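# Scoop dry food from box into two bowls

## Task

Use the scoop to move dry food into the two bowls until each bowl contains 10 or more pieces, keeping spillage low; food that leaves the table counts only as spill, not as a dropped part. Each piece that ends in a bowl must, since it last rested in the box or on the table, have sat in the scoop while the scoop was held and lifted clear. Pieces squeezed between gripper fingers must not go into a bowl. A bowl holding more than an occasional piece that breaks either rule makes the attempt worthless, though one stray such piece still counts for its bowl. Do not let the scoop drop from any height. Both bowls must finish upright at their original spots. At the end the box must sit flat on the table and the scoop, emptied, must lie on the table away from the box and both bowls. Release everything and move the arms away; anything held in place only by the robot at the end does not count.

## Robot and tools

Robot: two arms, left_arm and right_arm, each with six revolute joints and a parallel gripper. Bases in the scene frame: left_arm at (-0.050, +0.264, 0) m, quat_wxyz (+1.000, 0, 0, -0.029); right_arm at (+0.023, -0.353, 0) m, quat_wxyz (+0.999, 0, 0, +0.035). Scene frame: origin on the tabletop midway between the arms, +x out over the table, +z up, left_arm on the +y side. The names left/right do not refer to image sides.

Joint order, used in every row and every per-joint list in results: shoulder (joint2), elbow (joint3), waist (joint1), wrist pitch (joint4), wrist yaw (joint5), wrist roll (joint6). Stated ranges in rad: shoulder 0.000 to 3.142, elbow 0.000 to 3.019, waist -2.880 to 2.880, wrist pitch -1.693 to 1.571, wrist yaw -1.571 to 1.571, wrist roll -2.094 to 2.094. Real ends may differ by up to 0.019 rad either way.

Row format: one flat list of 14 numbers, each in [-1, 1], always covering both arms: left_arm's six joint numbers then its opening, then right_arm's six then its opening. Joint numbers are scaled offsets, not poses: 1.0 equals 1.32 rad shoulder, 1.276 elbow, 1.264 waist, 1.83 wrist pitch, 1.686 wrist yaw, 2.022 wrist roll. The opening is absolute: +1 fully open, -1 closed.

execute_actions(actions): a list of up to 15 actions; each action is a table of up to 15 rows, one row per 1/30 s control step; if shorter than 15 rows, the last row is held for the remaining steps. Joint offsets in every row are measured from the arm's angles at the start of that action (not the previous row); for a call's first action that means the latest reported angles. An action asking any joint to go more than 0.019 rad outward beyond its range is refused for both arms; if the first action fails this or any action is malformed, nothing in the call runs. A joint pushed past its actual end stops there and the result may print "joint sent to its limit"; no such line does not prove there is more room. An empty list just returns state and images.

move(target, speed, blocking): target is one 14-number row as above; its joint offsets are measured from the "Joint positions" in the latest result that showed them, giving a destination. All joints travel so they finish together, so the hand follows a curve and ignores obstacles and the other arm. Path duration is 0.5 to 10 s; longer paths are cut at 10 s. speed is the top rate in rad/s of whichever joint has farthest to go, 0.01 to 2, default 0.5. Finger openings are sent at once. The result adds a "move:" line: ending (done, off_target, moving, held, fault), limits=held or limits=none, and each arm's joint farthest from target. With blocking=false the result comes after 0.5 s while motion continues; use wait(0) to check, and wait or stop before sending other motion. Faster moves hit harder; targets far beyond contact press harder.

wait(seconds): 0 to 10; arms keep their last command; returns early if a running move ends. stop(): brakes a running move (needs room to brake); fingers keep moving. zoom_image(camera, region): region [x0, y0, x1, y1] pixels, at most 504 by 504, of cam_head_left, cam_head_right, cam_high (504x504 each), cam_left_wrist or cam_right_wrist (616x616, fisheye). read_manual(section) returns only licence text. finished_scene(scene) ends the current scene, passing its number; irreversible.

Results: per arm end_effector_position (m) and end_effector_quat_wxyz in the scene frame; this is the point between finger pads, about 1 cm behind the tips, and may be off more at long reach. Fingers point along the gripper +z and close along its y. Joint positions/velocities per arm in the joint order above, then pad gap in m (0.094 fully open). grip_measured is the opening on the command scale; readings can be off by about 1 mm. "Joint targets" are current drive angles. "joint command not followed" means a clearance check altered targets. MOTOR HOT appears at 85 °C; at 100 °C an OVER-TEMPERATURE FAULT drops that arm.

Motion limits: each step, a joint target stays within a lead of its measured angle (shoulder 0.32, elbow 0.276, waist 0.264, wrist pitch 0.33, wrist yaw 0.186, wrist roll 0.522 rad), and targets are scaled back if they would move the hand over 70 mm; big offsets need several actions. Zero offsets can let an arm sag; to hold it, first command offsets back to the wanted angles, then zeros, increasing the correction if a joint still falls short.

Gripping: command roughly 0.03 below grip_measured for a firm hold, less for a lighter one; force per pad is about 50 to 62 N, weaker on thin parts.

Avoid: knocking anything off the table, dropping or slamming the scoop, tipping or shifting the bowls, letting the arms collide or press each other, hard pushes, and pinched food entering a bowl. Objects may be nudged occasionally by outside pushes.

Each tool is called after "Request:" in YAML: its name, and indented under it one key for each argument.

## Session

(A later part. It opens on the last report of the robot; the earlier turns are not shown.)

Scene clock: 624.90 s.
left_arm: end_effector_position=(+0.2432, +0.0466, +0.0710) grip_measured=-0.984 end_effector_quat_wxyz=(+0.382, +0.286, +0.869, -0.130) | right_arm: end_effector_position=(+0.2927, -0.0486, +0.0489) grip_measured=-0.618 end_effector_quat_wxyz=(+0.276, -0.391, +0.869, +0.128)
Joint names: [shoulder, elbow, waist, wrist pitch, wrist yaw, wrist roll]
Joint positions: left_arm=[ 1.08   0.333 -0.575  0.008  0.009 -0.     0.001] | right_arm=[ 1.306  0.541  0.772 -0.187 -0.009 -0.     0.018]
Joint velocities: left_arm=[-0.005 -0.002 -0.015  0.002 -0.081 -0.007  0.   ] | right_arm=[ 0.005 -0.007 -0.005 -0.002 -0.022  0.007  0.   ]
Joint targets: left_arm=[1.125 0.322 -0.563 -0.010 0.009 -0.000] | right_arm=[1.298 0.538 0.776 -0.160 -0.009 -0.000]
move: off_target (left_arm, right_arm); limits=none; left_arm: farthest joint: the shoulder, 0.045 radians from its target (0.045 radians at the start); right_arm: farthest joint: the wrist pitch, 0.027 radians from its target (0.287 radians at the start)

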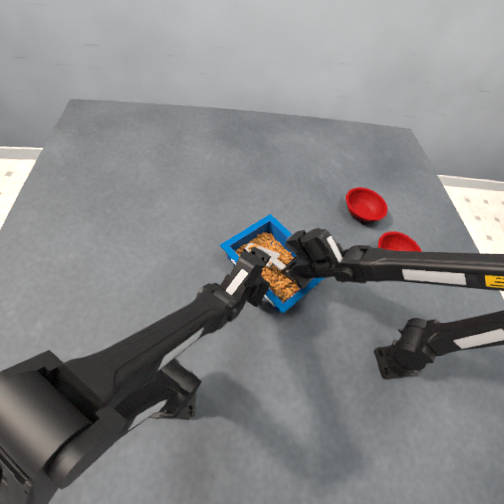

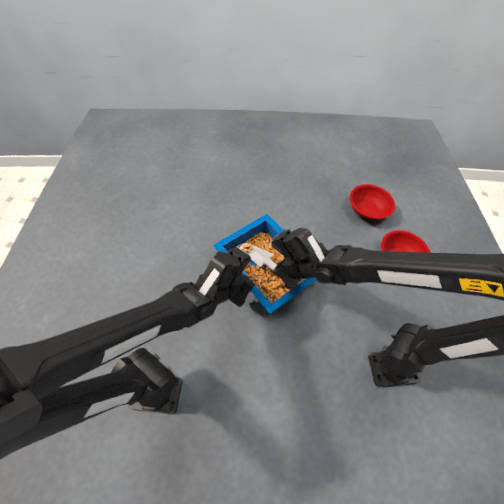

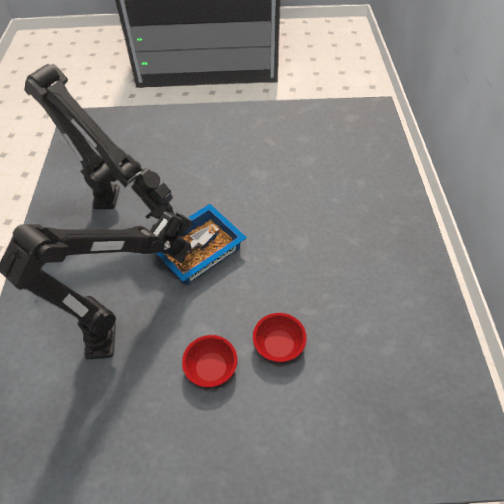

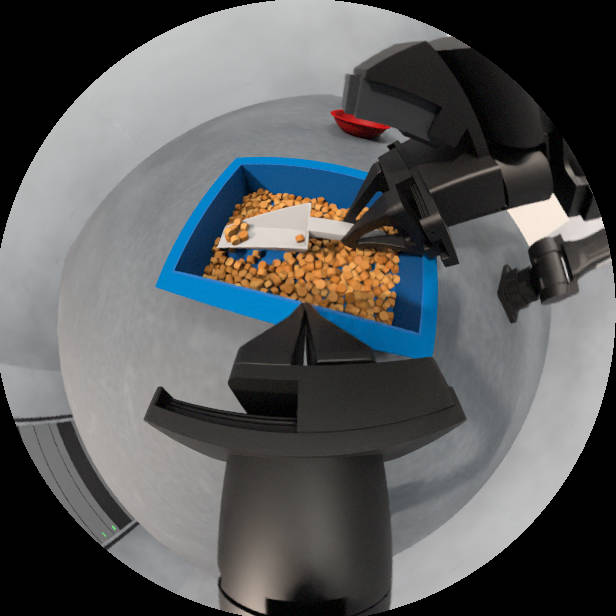

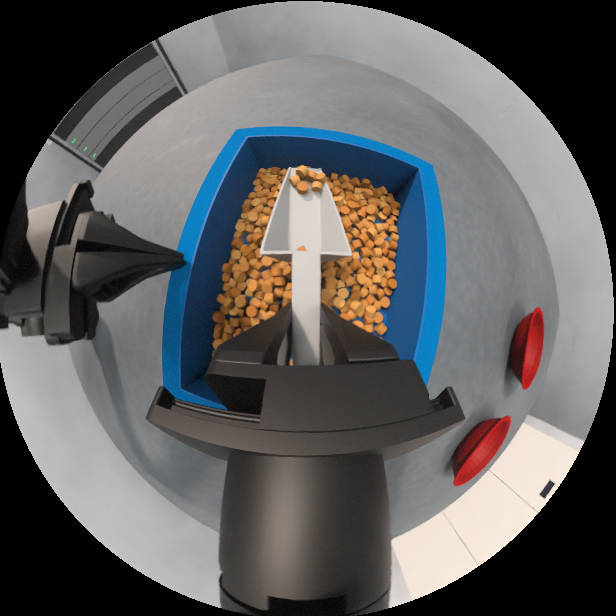

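Request:
move:
  target: [0.034,-0.0086,0.0095,-0.0087,0,0,-1, -0.237,0.05,0.003,-0.094,0,0,-0.65]
  speed: 0.25

Scene clock: 635.93 s.
left_arm: end_effector_position=(+0.2433, +0.0465, +0.0710) grip_measured=-0.984 end_effector_quat_wxyz=(+0.383, +0.286, +0.869, -0.130) | right_arm: end_effector_position=(+0.2841, -0.0582, +0.1508) grip_measured=-0.618 end_effector_quat_wxyz=(+0.351, -0.379, +0.841, +0.162)
Joint names: [shoulder, elbow, waist, wrist pitch, wrist yaw, wrist roll]
Joint positions: left_arm=[ 1.081  0.333 -0.575  0.009  0.009 -0.     0.001] | right_arm=[ 0.994  0.557  0.772 -0.341 -0.009 -0.     0.018]
Joint velocities: left_arm=[-0.005 -0.017  0.005 -0.007  0.051 -0.007  0.001] | right_arm=[ 0.005  0.007  0.005 -0.002 -0.007 -0.051  0.   ]
Joint targets: left_arm=[1.125 0.322 -0.563 -0.008 0.009 -0.000] | right_arm=[0.993 0.605 0.776 -0.359 -0.009 -0.000]
move: off_target (left_arm, right_arm); limits=none; left_arm: farthest joint: the shoulder, 0.044 radians from its target (0.045 radians at the start); right_arm: farthest joint: the elbow, 0.047 radians from its target (0.064 radians at the start)

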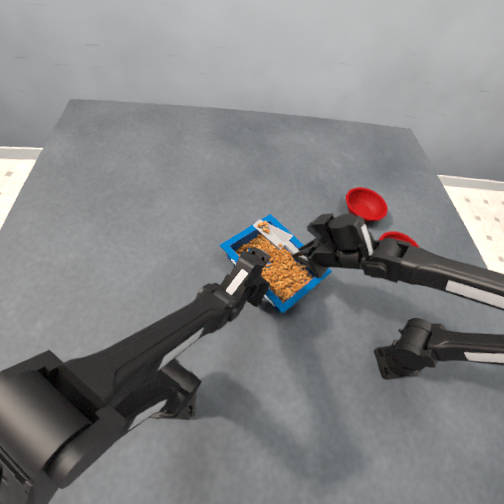

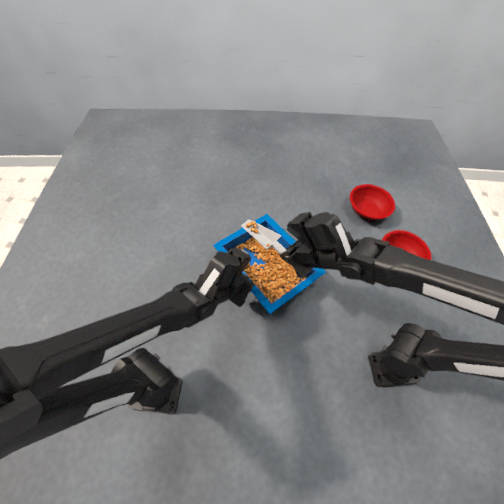

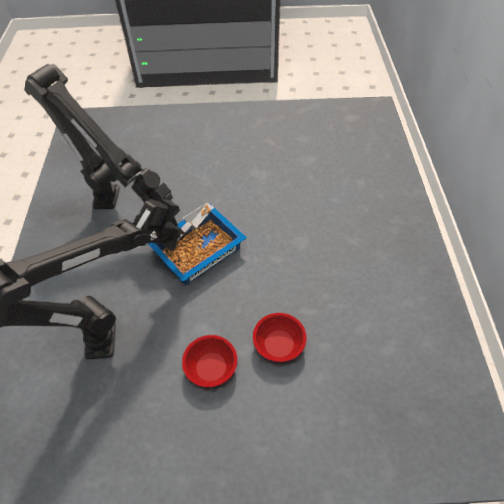

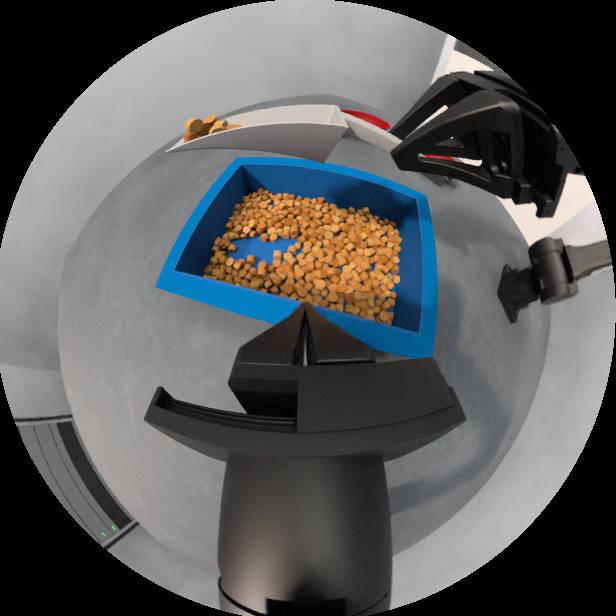

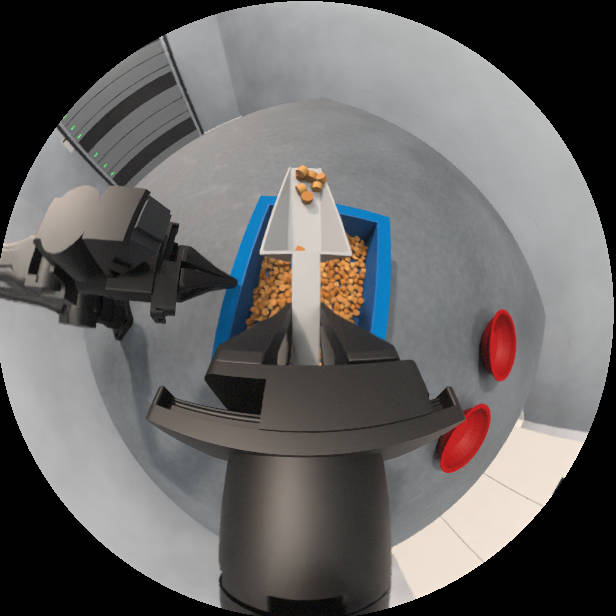

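Request:
move:
  target: [0.034,-0.0086,0.0095,-0.0095,0,0,-1, 0,-0.0807,0.003,0.2066,0,0,-0.65]
  speed: 0.3

Scene clock: 643.27 s.
left_arm: end_effector_position=(+0.2434, +0.0465, +0.0711) grip_measured=-0.984 end_effector_quat_wxyz=(+0.383, +0.286, +0.869, -0.130) | right_arm: end_effector_position=(+0.2968, -0.0439, +0.1653) grip_measured=-0.618 end_effector_quat_wxyz=(+0.452, -0.357, +0.791, +0.207)
Joint names: [shoulder, elbow, waist, wrist pitch, wrist yaw, wrist roll]
Joint positions: left_arm=[ 1.081  0.333 -0.575  0.01   0.009 -0.     0.001] | right_arm=[ 0.994  0.458  0.772  0.006 -0.009 -0.     0.018]
Joint velocities: left_arm=[-0.005  0.002  0.015 -0.002 -0.037 -0.007  0.   ] | right_arm=[-0.005 -0.017 -0.015 -0.017 -0.007  0.007 -0.001]
Joint targets: left_arm=[1.126 0.322 -0.563 -0.008 0.009 -0.000] | right_arm=[0.994 0.455 0.776 0.037 -0.009 -0.000]
move: off_target (left_arm, right_arm); limits=none; left_arm: farthest joint: the shoulder, 0.045 radians from its target (0.045 radians at the start); right_arm: farthest joint: the wrist pitch, 0.031 radians from its target (0.379 radians at the start)

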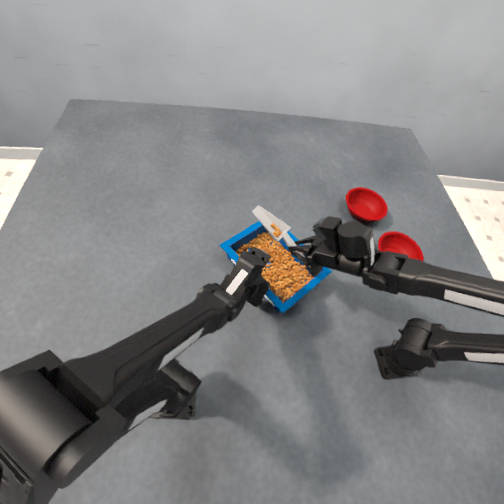

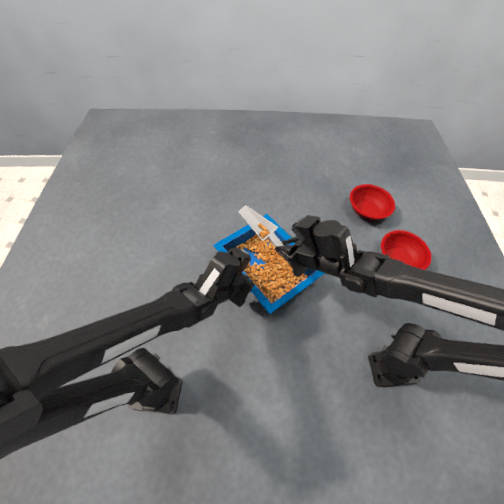

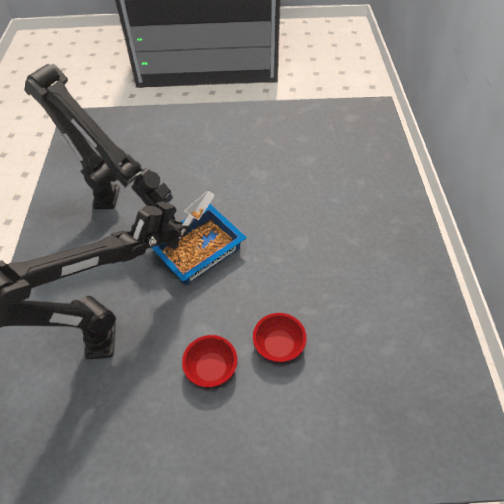

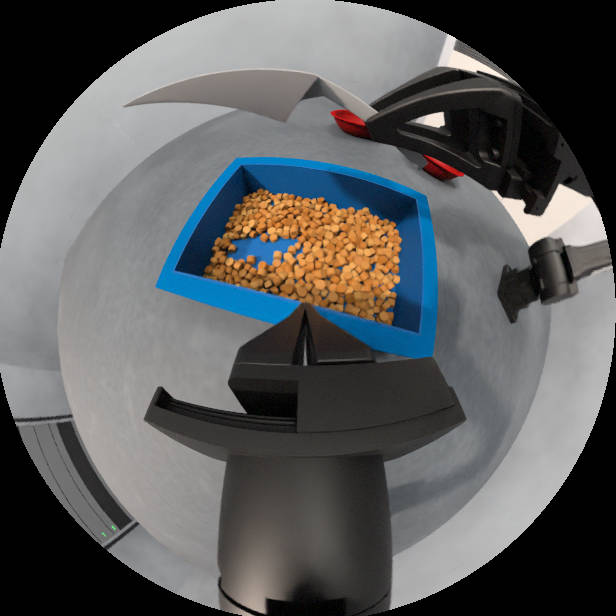

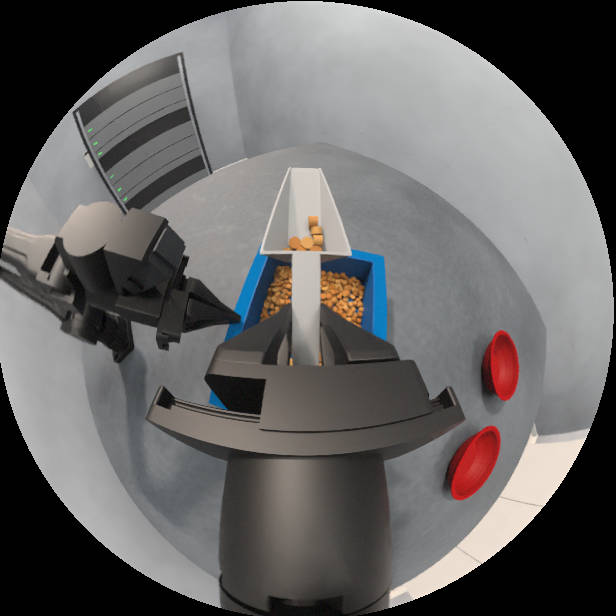

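Request:
move:
  target: [0.034,-0.0086,0.0095,-0.0098,0,0,-1, 0.173,0.2586,-0.0514,-0.466,0,0,-0.65]
  speed: 0.35

Scene clock: 671.60 s.
left_arm: end_effector_position=(+0.2435, +0.0464, +0.0711) grip_measured=-0.984 end_effector_quat_wxyz=(+0.383, +0.286, +0.869, -0.130) | right_arm: end_effector_position=(+0.2731, -0.0964, +0.0986) grip_measured=-0.618 end_effector_quat_wxyz=(+0.122, -0.384, +0.913, +0.056)
Joint names: [shoulder, elbow, waist, wrist pitch, wrist yaw, wrist roll]
Joint positions: left_arm=[ 1.082  0.333 -0.575  0.01   0.009 -0.     0.001] | right_arm=[ 1.211  0.741  0.724 -0.83  -0.009 -0.     0.018]
Joint velocities: left_arm=[-0.005 -0.012  0.005 -0.012  0.022 -0.051 -0.   ] | right_arm=[-0.005 -0.002 -0.005  0.002  0.051 -0.022  0.001]
Joint targets: left_arm=[1.126 0.322 -0.563 -0.008 0.009 -0.000] | right_arm=[1.222 0.788 0.707 -0.847 -0.009 -0.000]
move: off_target (left_arm, right_arm); limits=none; left_arm: farthest joint: the shoulder, 0.044 radians from its target (0.045 radians at the start); right_arm: farthest joint: the elbow, 0.047 radians from its target (0.330 radians at the start)

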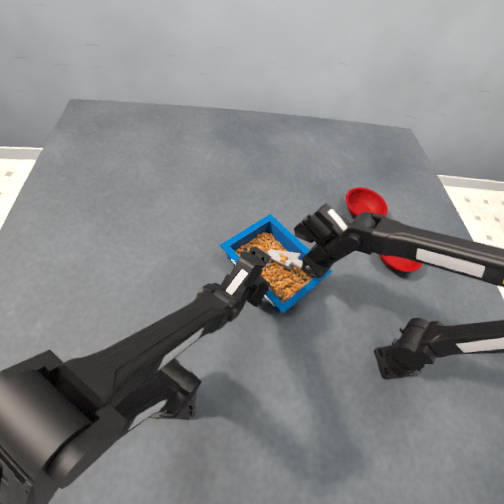

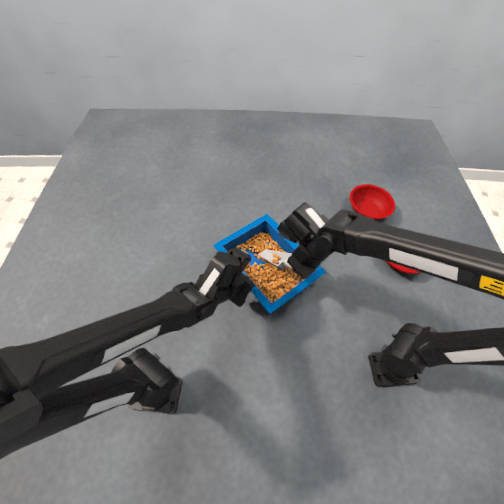

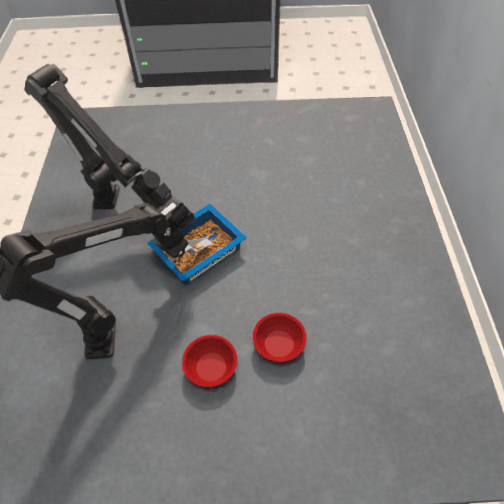

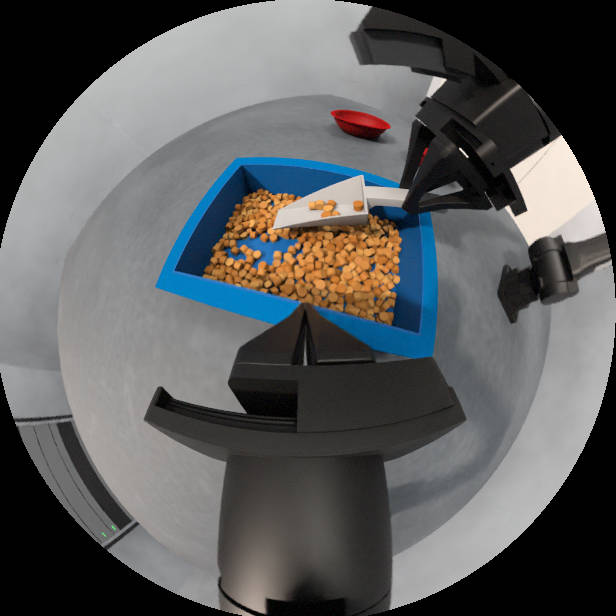

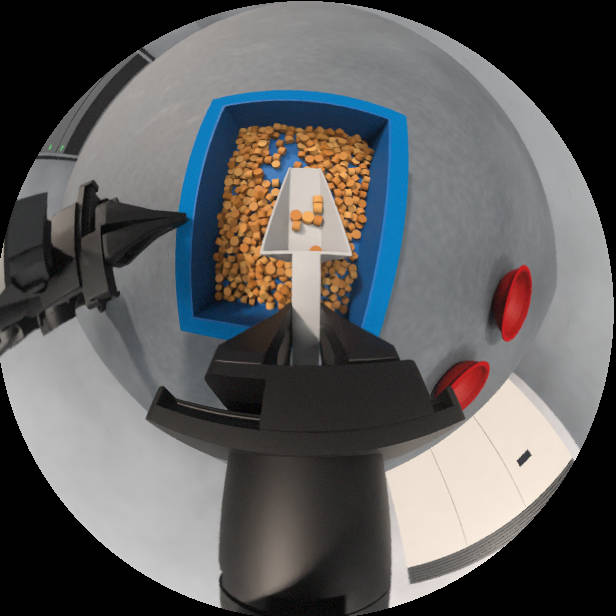

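Request:
move:
  target: [0.0333,-0.0086,0.0095,-0.0098,0,0,-1, 0.0545,-0.065,-0.0134,0.12,0,0,-0.65]
  speed: 0.2

Scene clock: 680.47 s.
left_arm: end_effector_position=(+0.2436, +0.0464, +0.0711) grip_measured=-0.984 end_effector_quat_wxyz=(+0.383, +0.286, +0.869, -0.130) | right_arm: end_effector_position=(+0.2819, -0.0874, +0.0650) grip_measured=-0.618 end_effector_quat_wxyz=(+0.155, -0.382, +0.908, +0.070)
Joint names: [shoulder, elbow, waist, wrist pitch, wrist yaw, wrist roll]
Joint positions: left_arm=[ 1.082  0.333 -0.575  0.011  0.009 -0.     0.001] | right_arm=[ 1.266  0.666  0.724 -0.629 -0.009 -0.     0.018]
Joint velocities: left_arm=[-0.005  0.012 -0.005  0.007 -0.095 -0.007 -0.001] | right_arm=[-0.005 -0.017 -0.005 -0.007  0.051 -0.007 -0.   ]
Joint targets: left_arm=[1.126 0.322 -0.563 -0.007 0.009 -0.000] | right_arm=[1.283 0.658 0.707 -0.611 -0.009 -0.000]
move: off_target (left_arm); limits=none; left_arm: farthest joint: the shoulder, 0.044 radians from its target (0.044 radians at the start); right_arm: farthest joint: the wrist pitch, 0.019 radians from its target (0.220 radians at the start)

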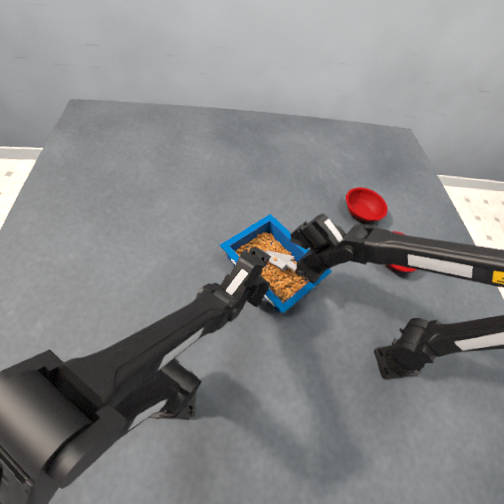

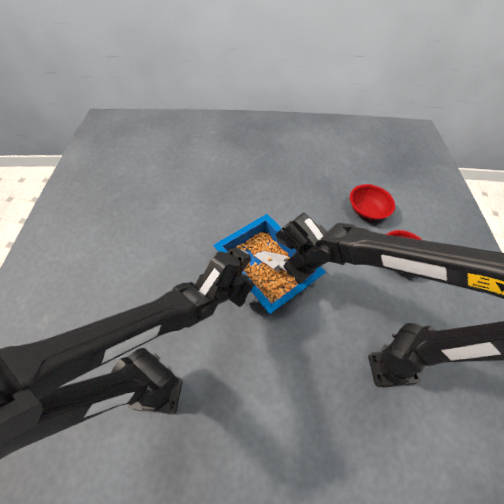

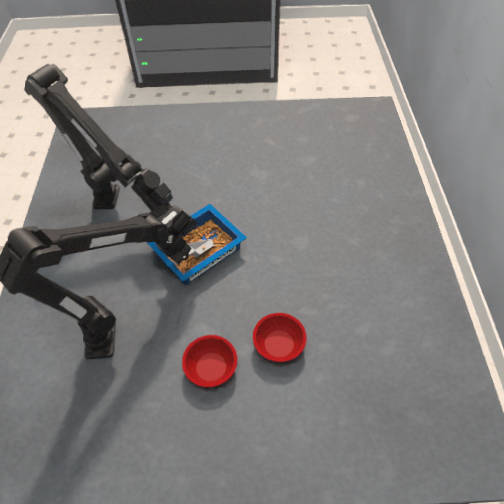

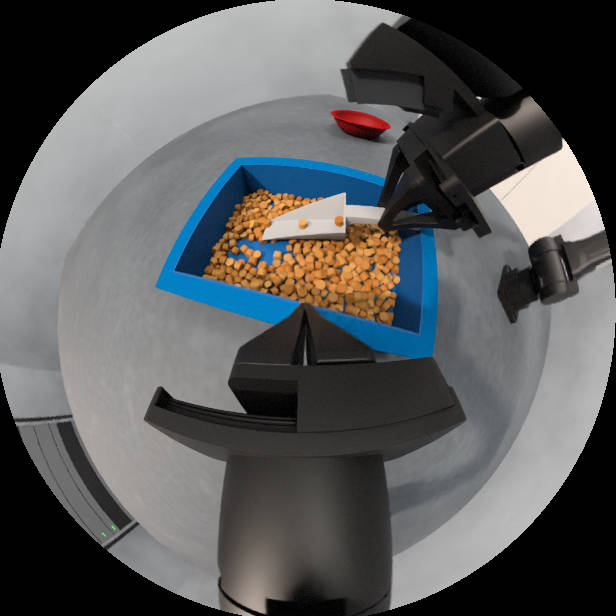

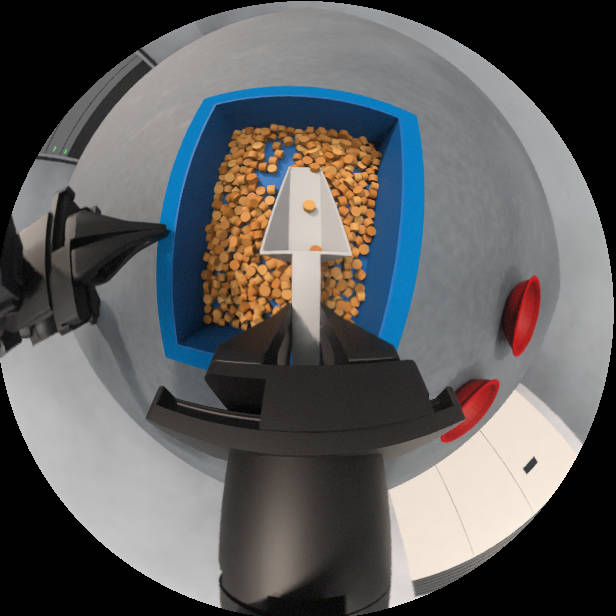

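Request:
move:
  target: [0.0333,-0.0086,0.0095,-0.0098,0,0,-1, 0.0977,0.061,-0.0134,0.0973,0,0,-0.65]
  speed: 0.15

Scene clock: 688.07 s.
left_arm: end_effector_position=(+0.2436, +0.0463, +0.0709) grip_measured=-0.984 end_effector_quat_wxyz=(+0.383, +0.286, +0.869, -0.130) | right_arm: end_effector_position=(+0.3147, -0.0540, +0.0543) grip_measured=-0.618 end_effector_quat_wxyz=(+0.195, -0.379, +0.901, +0.086)
Joint names: [shoulder, elbow, waist, wrist pitch, wrist yaw, wrist roll]
Joint positions: left_arm=[ 1.083  0.333 -0.575  0.012  0.009 -0.     0.001] | right_arm=[ 1.378  0.707  0.724 -0.471 -0.009 -0.     0.018]
Joint velocities: left_arm=[-0.005 -0.012 -0.015 -0.002 -0.022  0.007  0.   ] | right_arm=[-0.015  0.017 -0.005 -0.012  0.007 -0.022  0.   ]
Joint targets: left_arm=[1.126 0.322 -0.563 -0.007 0.009 -0.000] | right_arm=[1.395 0.744 0.707 -0.451 -0.009 -0.000]
move: off_target (left_arm, right_arm); limits=none; left_arm: farthest joint: the shoulder, 0.043 radians from its target (0.044 radians at the start); right_arm: farthest joint: the elbow, 0.036 radians from its target (0.078 radians at the start)

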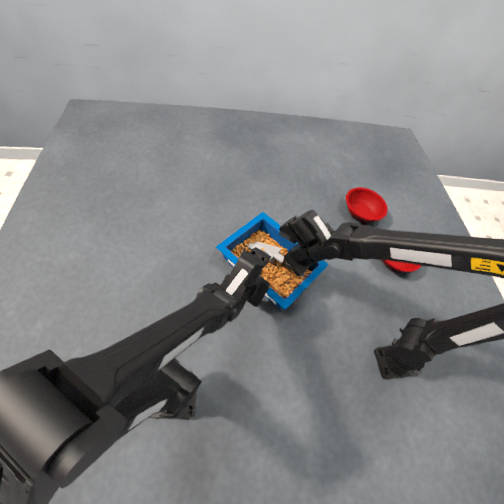

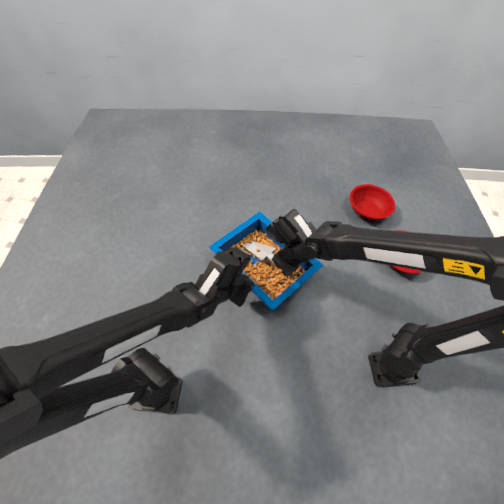

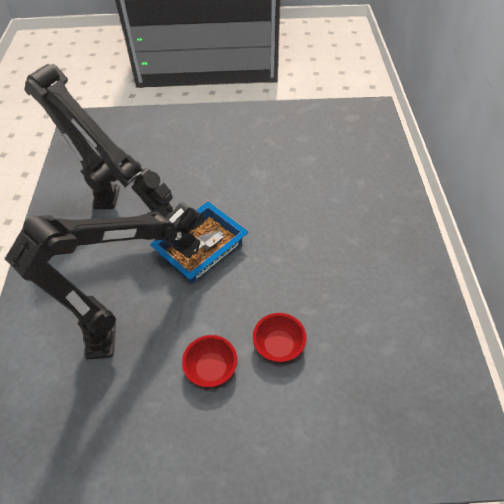

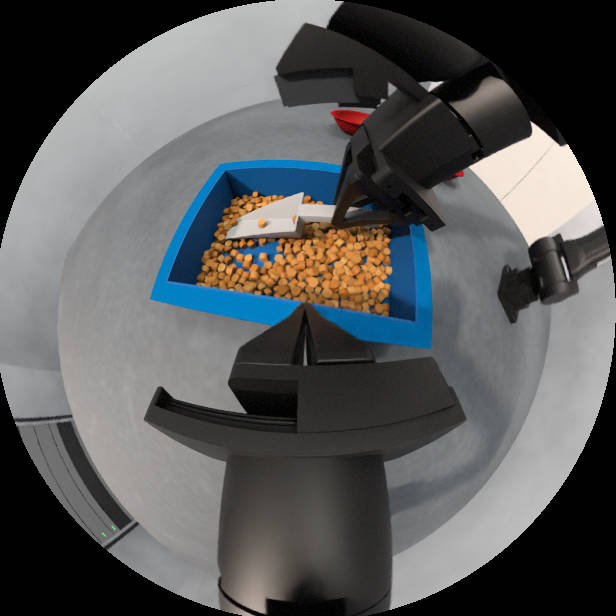

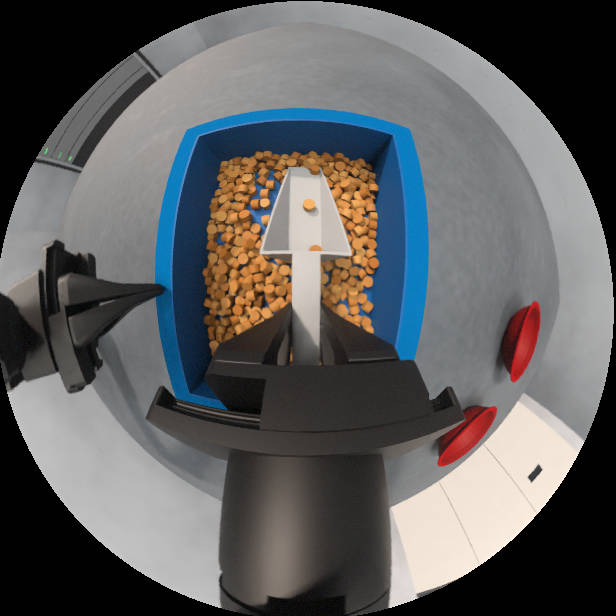

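Request:
zoom_image:
  camera: "cam_high"
  region: [130,180,270,300]

Region (130, 180, 270, 300) of cam_high's 504x504 image, scaled by 3.600, with more detail than that image has; it fills the top 432 rows of this view, and the rest is white.

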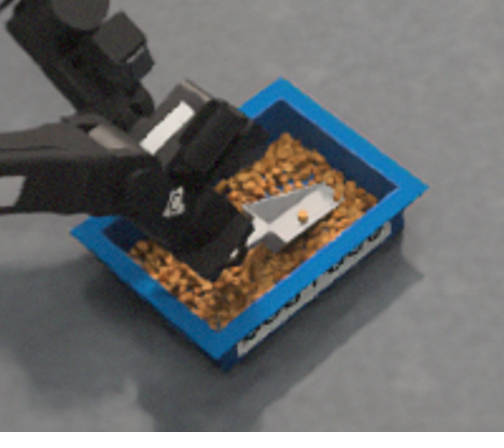

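Request:
move:
  target: [-0.085,0,0,0,0,0,-1, -0.2977,-0.1176,0,0.0825,0,0,-0.65]
  speed: 0.4

Scene clock: 728.73 s.
left_arm: end_effector_position=(+0.2472, +0.0437, +0.1056) grip_measured=-0.984 end_effector_quat_wxyz=(+0.426, +0.280, +0.848, -0.144) | right_arm: end_effector_position=(+0.2978, -0.0713, +0.1561) grip_measured=-0.618 end_effector_quat_wxyz=(+0.359, -0.358, +0.848, +0.155)
Joint names: [shoulder, elbow, waist, wrist pitch, wrist yaw, wrist roll]
Joint positions: left_arm=[ 0.983  0.333 -0.575  0.013  0.009 -0.     0.001] | right_arm=[ 0.981  0.561  0.724 -0.347 -0.009 -0.     0.018]
Joint velocities: left_arm=[-0.005 -0.012 -0.005  0.002 -0.007  0.007  0.001] | right_arm=[-0.005 -0.027 -0.015  0.012 -0.007  0.066 -0.   ]
Joint targets: left_arm=[0.970 0.333 -0.575 0.012 0.009 -0.000] | right_arm=[0.985 0.558 0.724 -0.320 -0.009 -0.000]
move: off_target (right_arm); limits=none; left_arm: farthest joint: the shoulder, 0.012 radians from its target (0.112 radians at the start); right_arm: farthest joint: the wrist pitch, 0.027 radians from its target (0.151 radians at the start)

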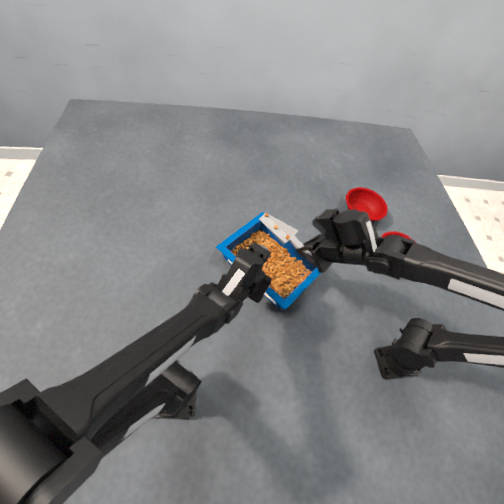

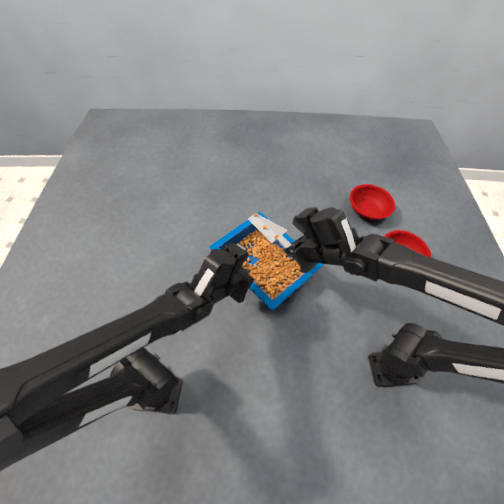

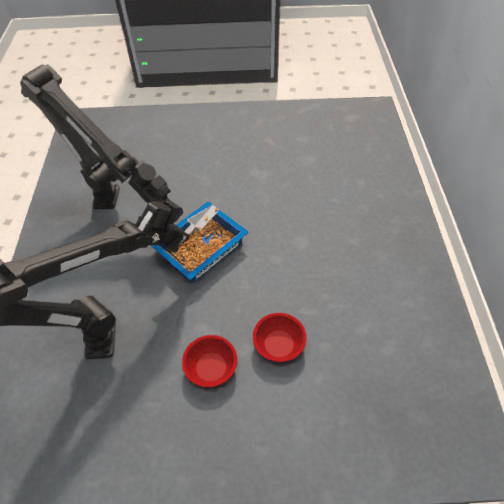

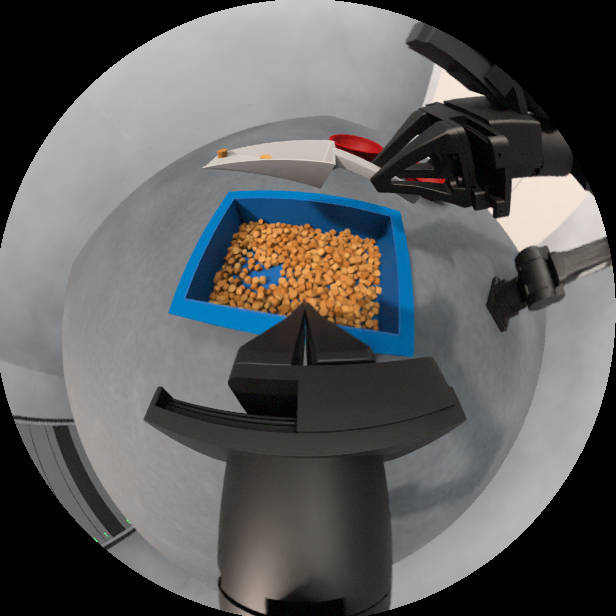

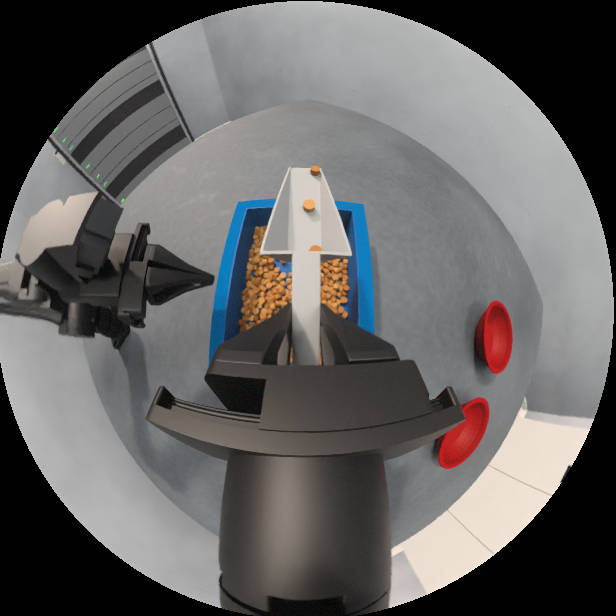

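Request:
move:
  target: [-0.01,0.05,0,0,0,-0.69,0, 0.003,-0.0815,0,0.2087,0,0,-0.65]
  speed: 0.6

Scene clock: 743.50 s.
left_arm: end_effector_position=(+0.2502, +0.0415, +0.1106) grip_measured=-0.003 end_effector_quat_wxyz=(+0.238, -0.326, +0.829, -0.387) | right_arm: end_effector_position=(+0.3113, -0.0576, +0.1707) grip_measured=-0.618 end_effector_quat_wxyz=(+0.462, -0.337, +0.796, +0.198)
Joint names: [shoulder, elbow, waist, wrist pitch, wrist yaw, wrist roll]
Joint positions: left_arm=[ 0.983  0.343 -0.575  0.013  0.009 -1.386  0.047] | right_arm=[ 0.981  0.459  0.724  0.004 -0.009 -0.     0.018]
Joint velocities: left_arm=[-0.005 -0.007 -0.015 -0.012 -0.037 -0.051 -0.   ] | right_arm=[-0.005 -0.017 -0.015 -0.022  0.051 -0.007  0.   ]
Joint targets: left_arm=[0.970 0.397 -0.575 0.013 0.009 -1.396] | right_arm=[0.985 0.456 0.724 0.035 -0.009 -0.000]
move: off_target (left_arm, right_arm); limits=none; left_arm: farthest joint: the elbow, 0.054 radians from its target (0.064 radians at the start); right_arm: farthest joint: the wrist pitch, 0.031 radians from its target (0.382 radians at the start)

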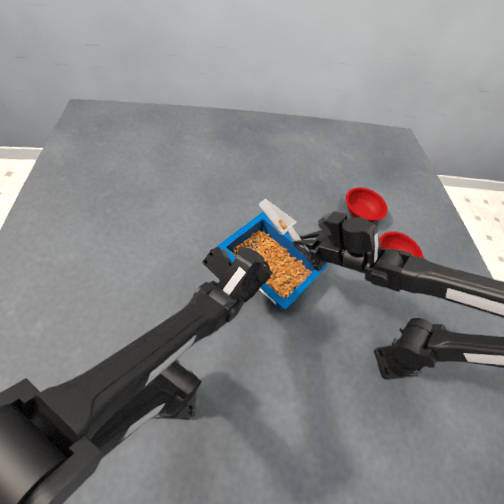

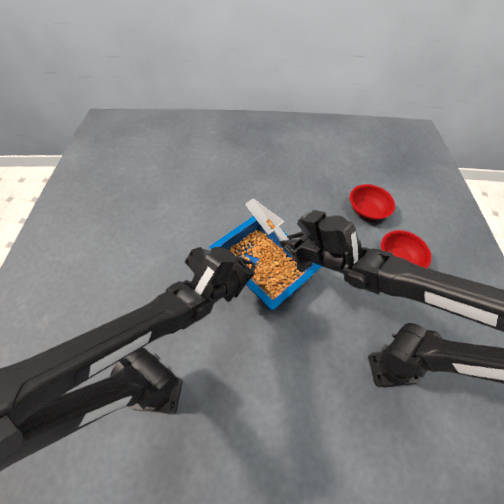

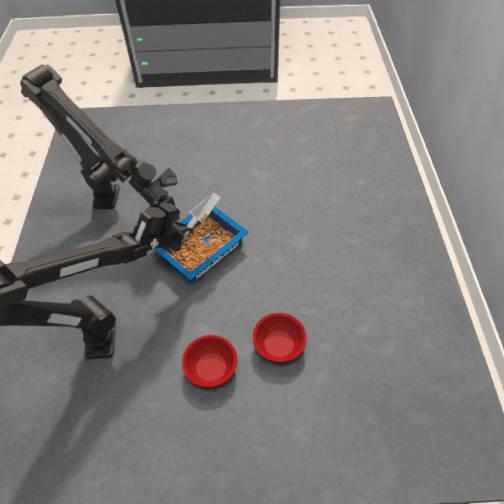

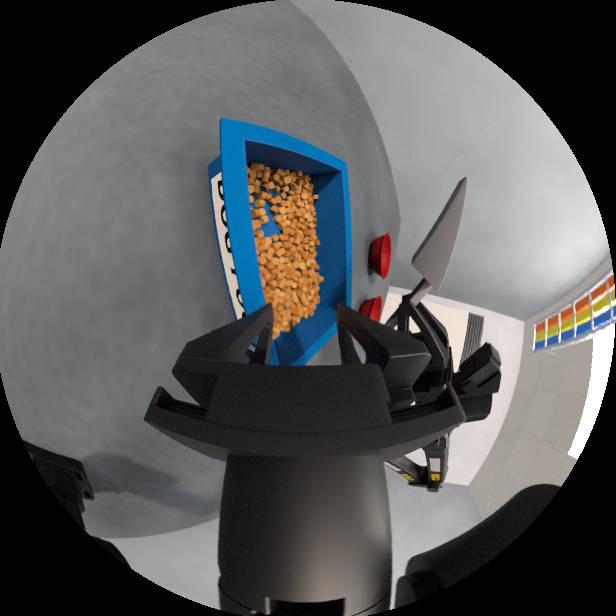

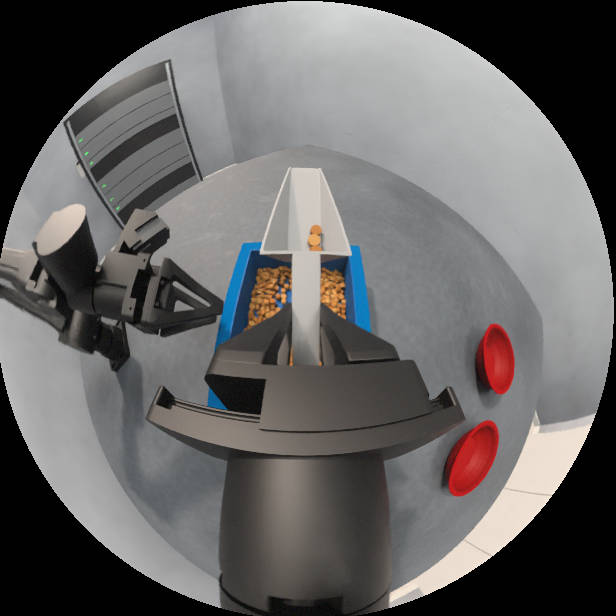

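Request:
move:
  target: [-0.006,0.448,0,-0.563,0,-0.005,0, -0.538,-0.162,-0.876,-0.421,0,0,-0.65]
  speed: 0.6

Scene clock: 773.40 s.
left_arm: end_effector_position=(+0.2338, +0.0535, +0.2145) grip_measured=-0.003 end_effector_quat_wxyz=(+0.114, -0.358, +0.907, -0.190) | right_arm: end_effector_position=(+0.2464, -0.4215, +0.1185) grip_measured=-0.618 end_effector_quat_wxyz=(+0.384, +0.138, +0.911, -0.055)
Joint names: [shoulder, elbow, waist, wrist pitch, wrist yaw, wrist roll]
Joint positions: left_arm=[ 0.983  0.86  -0.575 -1.002  0.009 -1.387  0.047] | right_arm=[ 0.277  0.253 -0.375 -0.75  -0.01  -0.     0.018]
Joint velocities: left_arm=[ 0.005 -0.017 -0.015  0.002 -0.007  0.022 -0.   ] | right_arm=[ 0.005  0.002 -0.005 -0.017  0.022  0.007  0.   ]
Joint targets: left_arm=[0.975 0.914 -0.575 -1.017 0.009 -1.396] | right_arm=[0.271 0.253 -0.384 -0.767 -0.009 -0.000]
move: off_target (left_arm); limits=none; left_arm: farthest joint: the elbow, 0.055 radians from its target (0.572 radians at the start); right_arm: farthest joint: the wrist pitch, 0.017 radians from its target (0.770 radians at the start)

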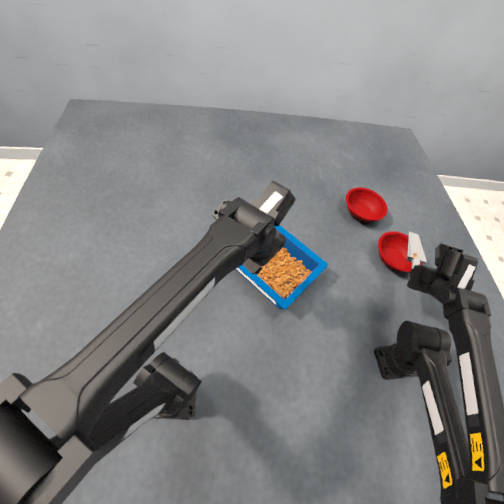

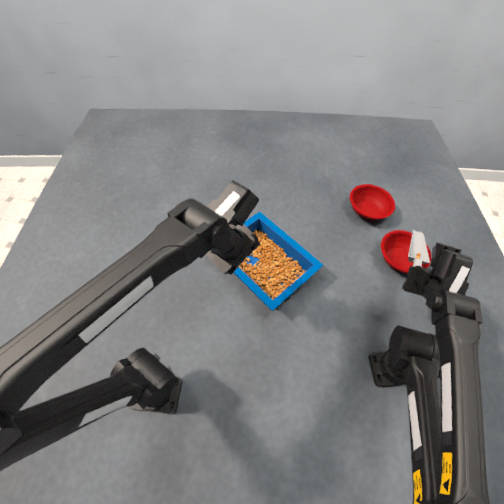

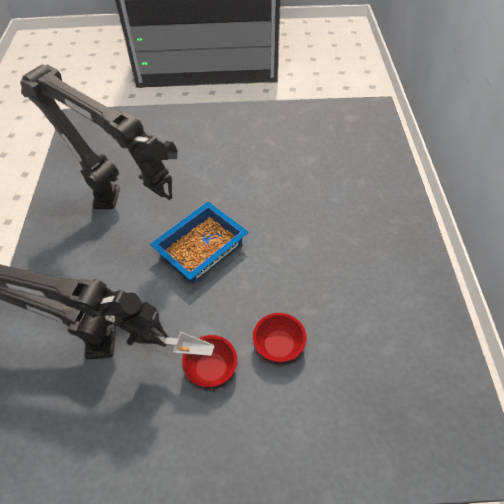

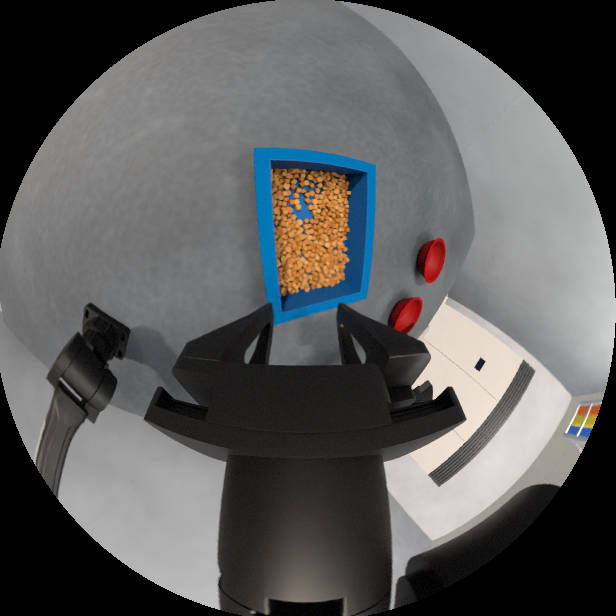

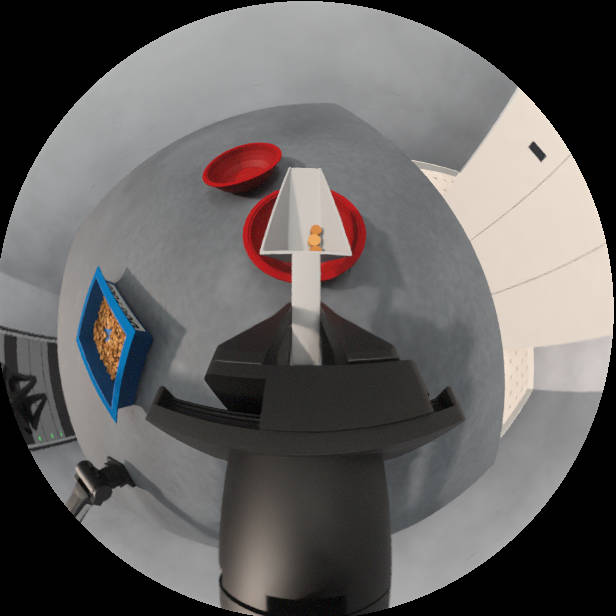

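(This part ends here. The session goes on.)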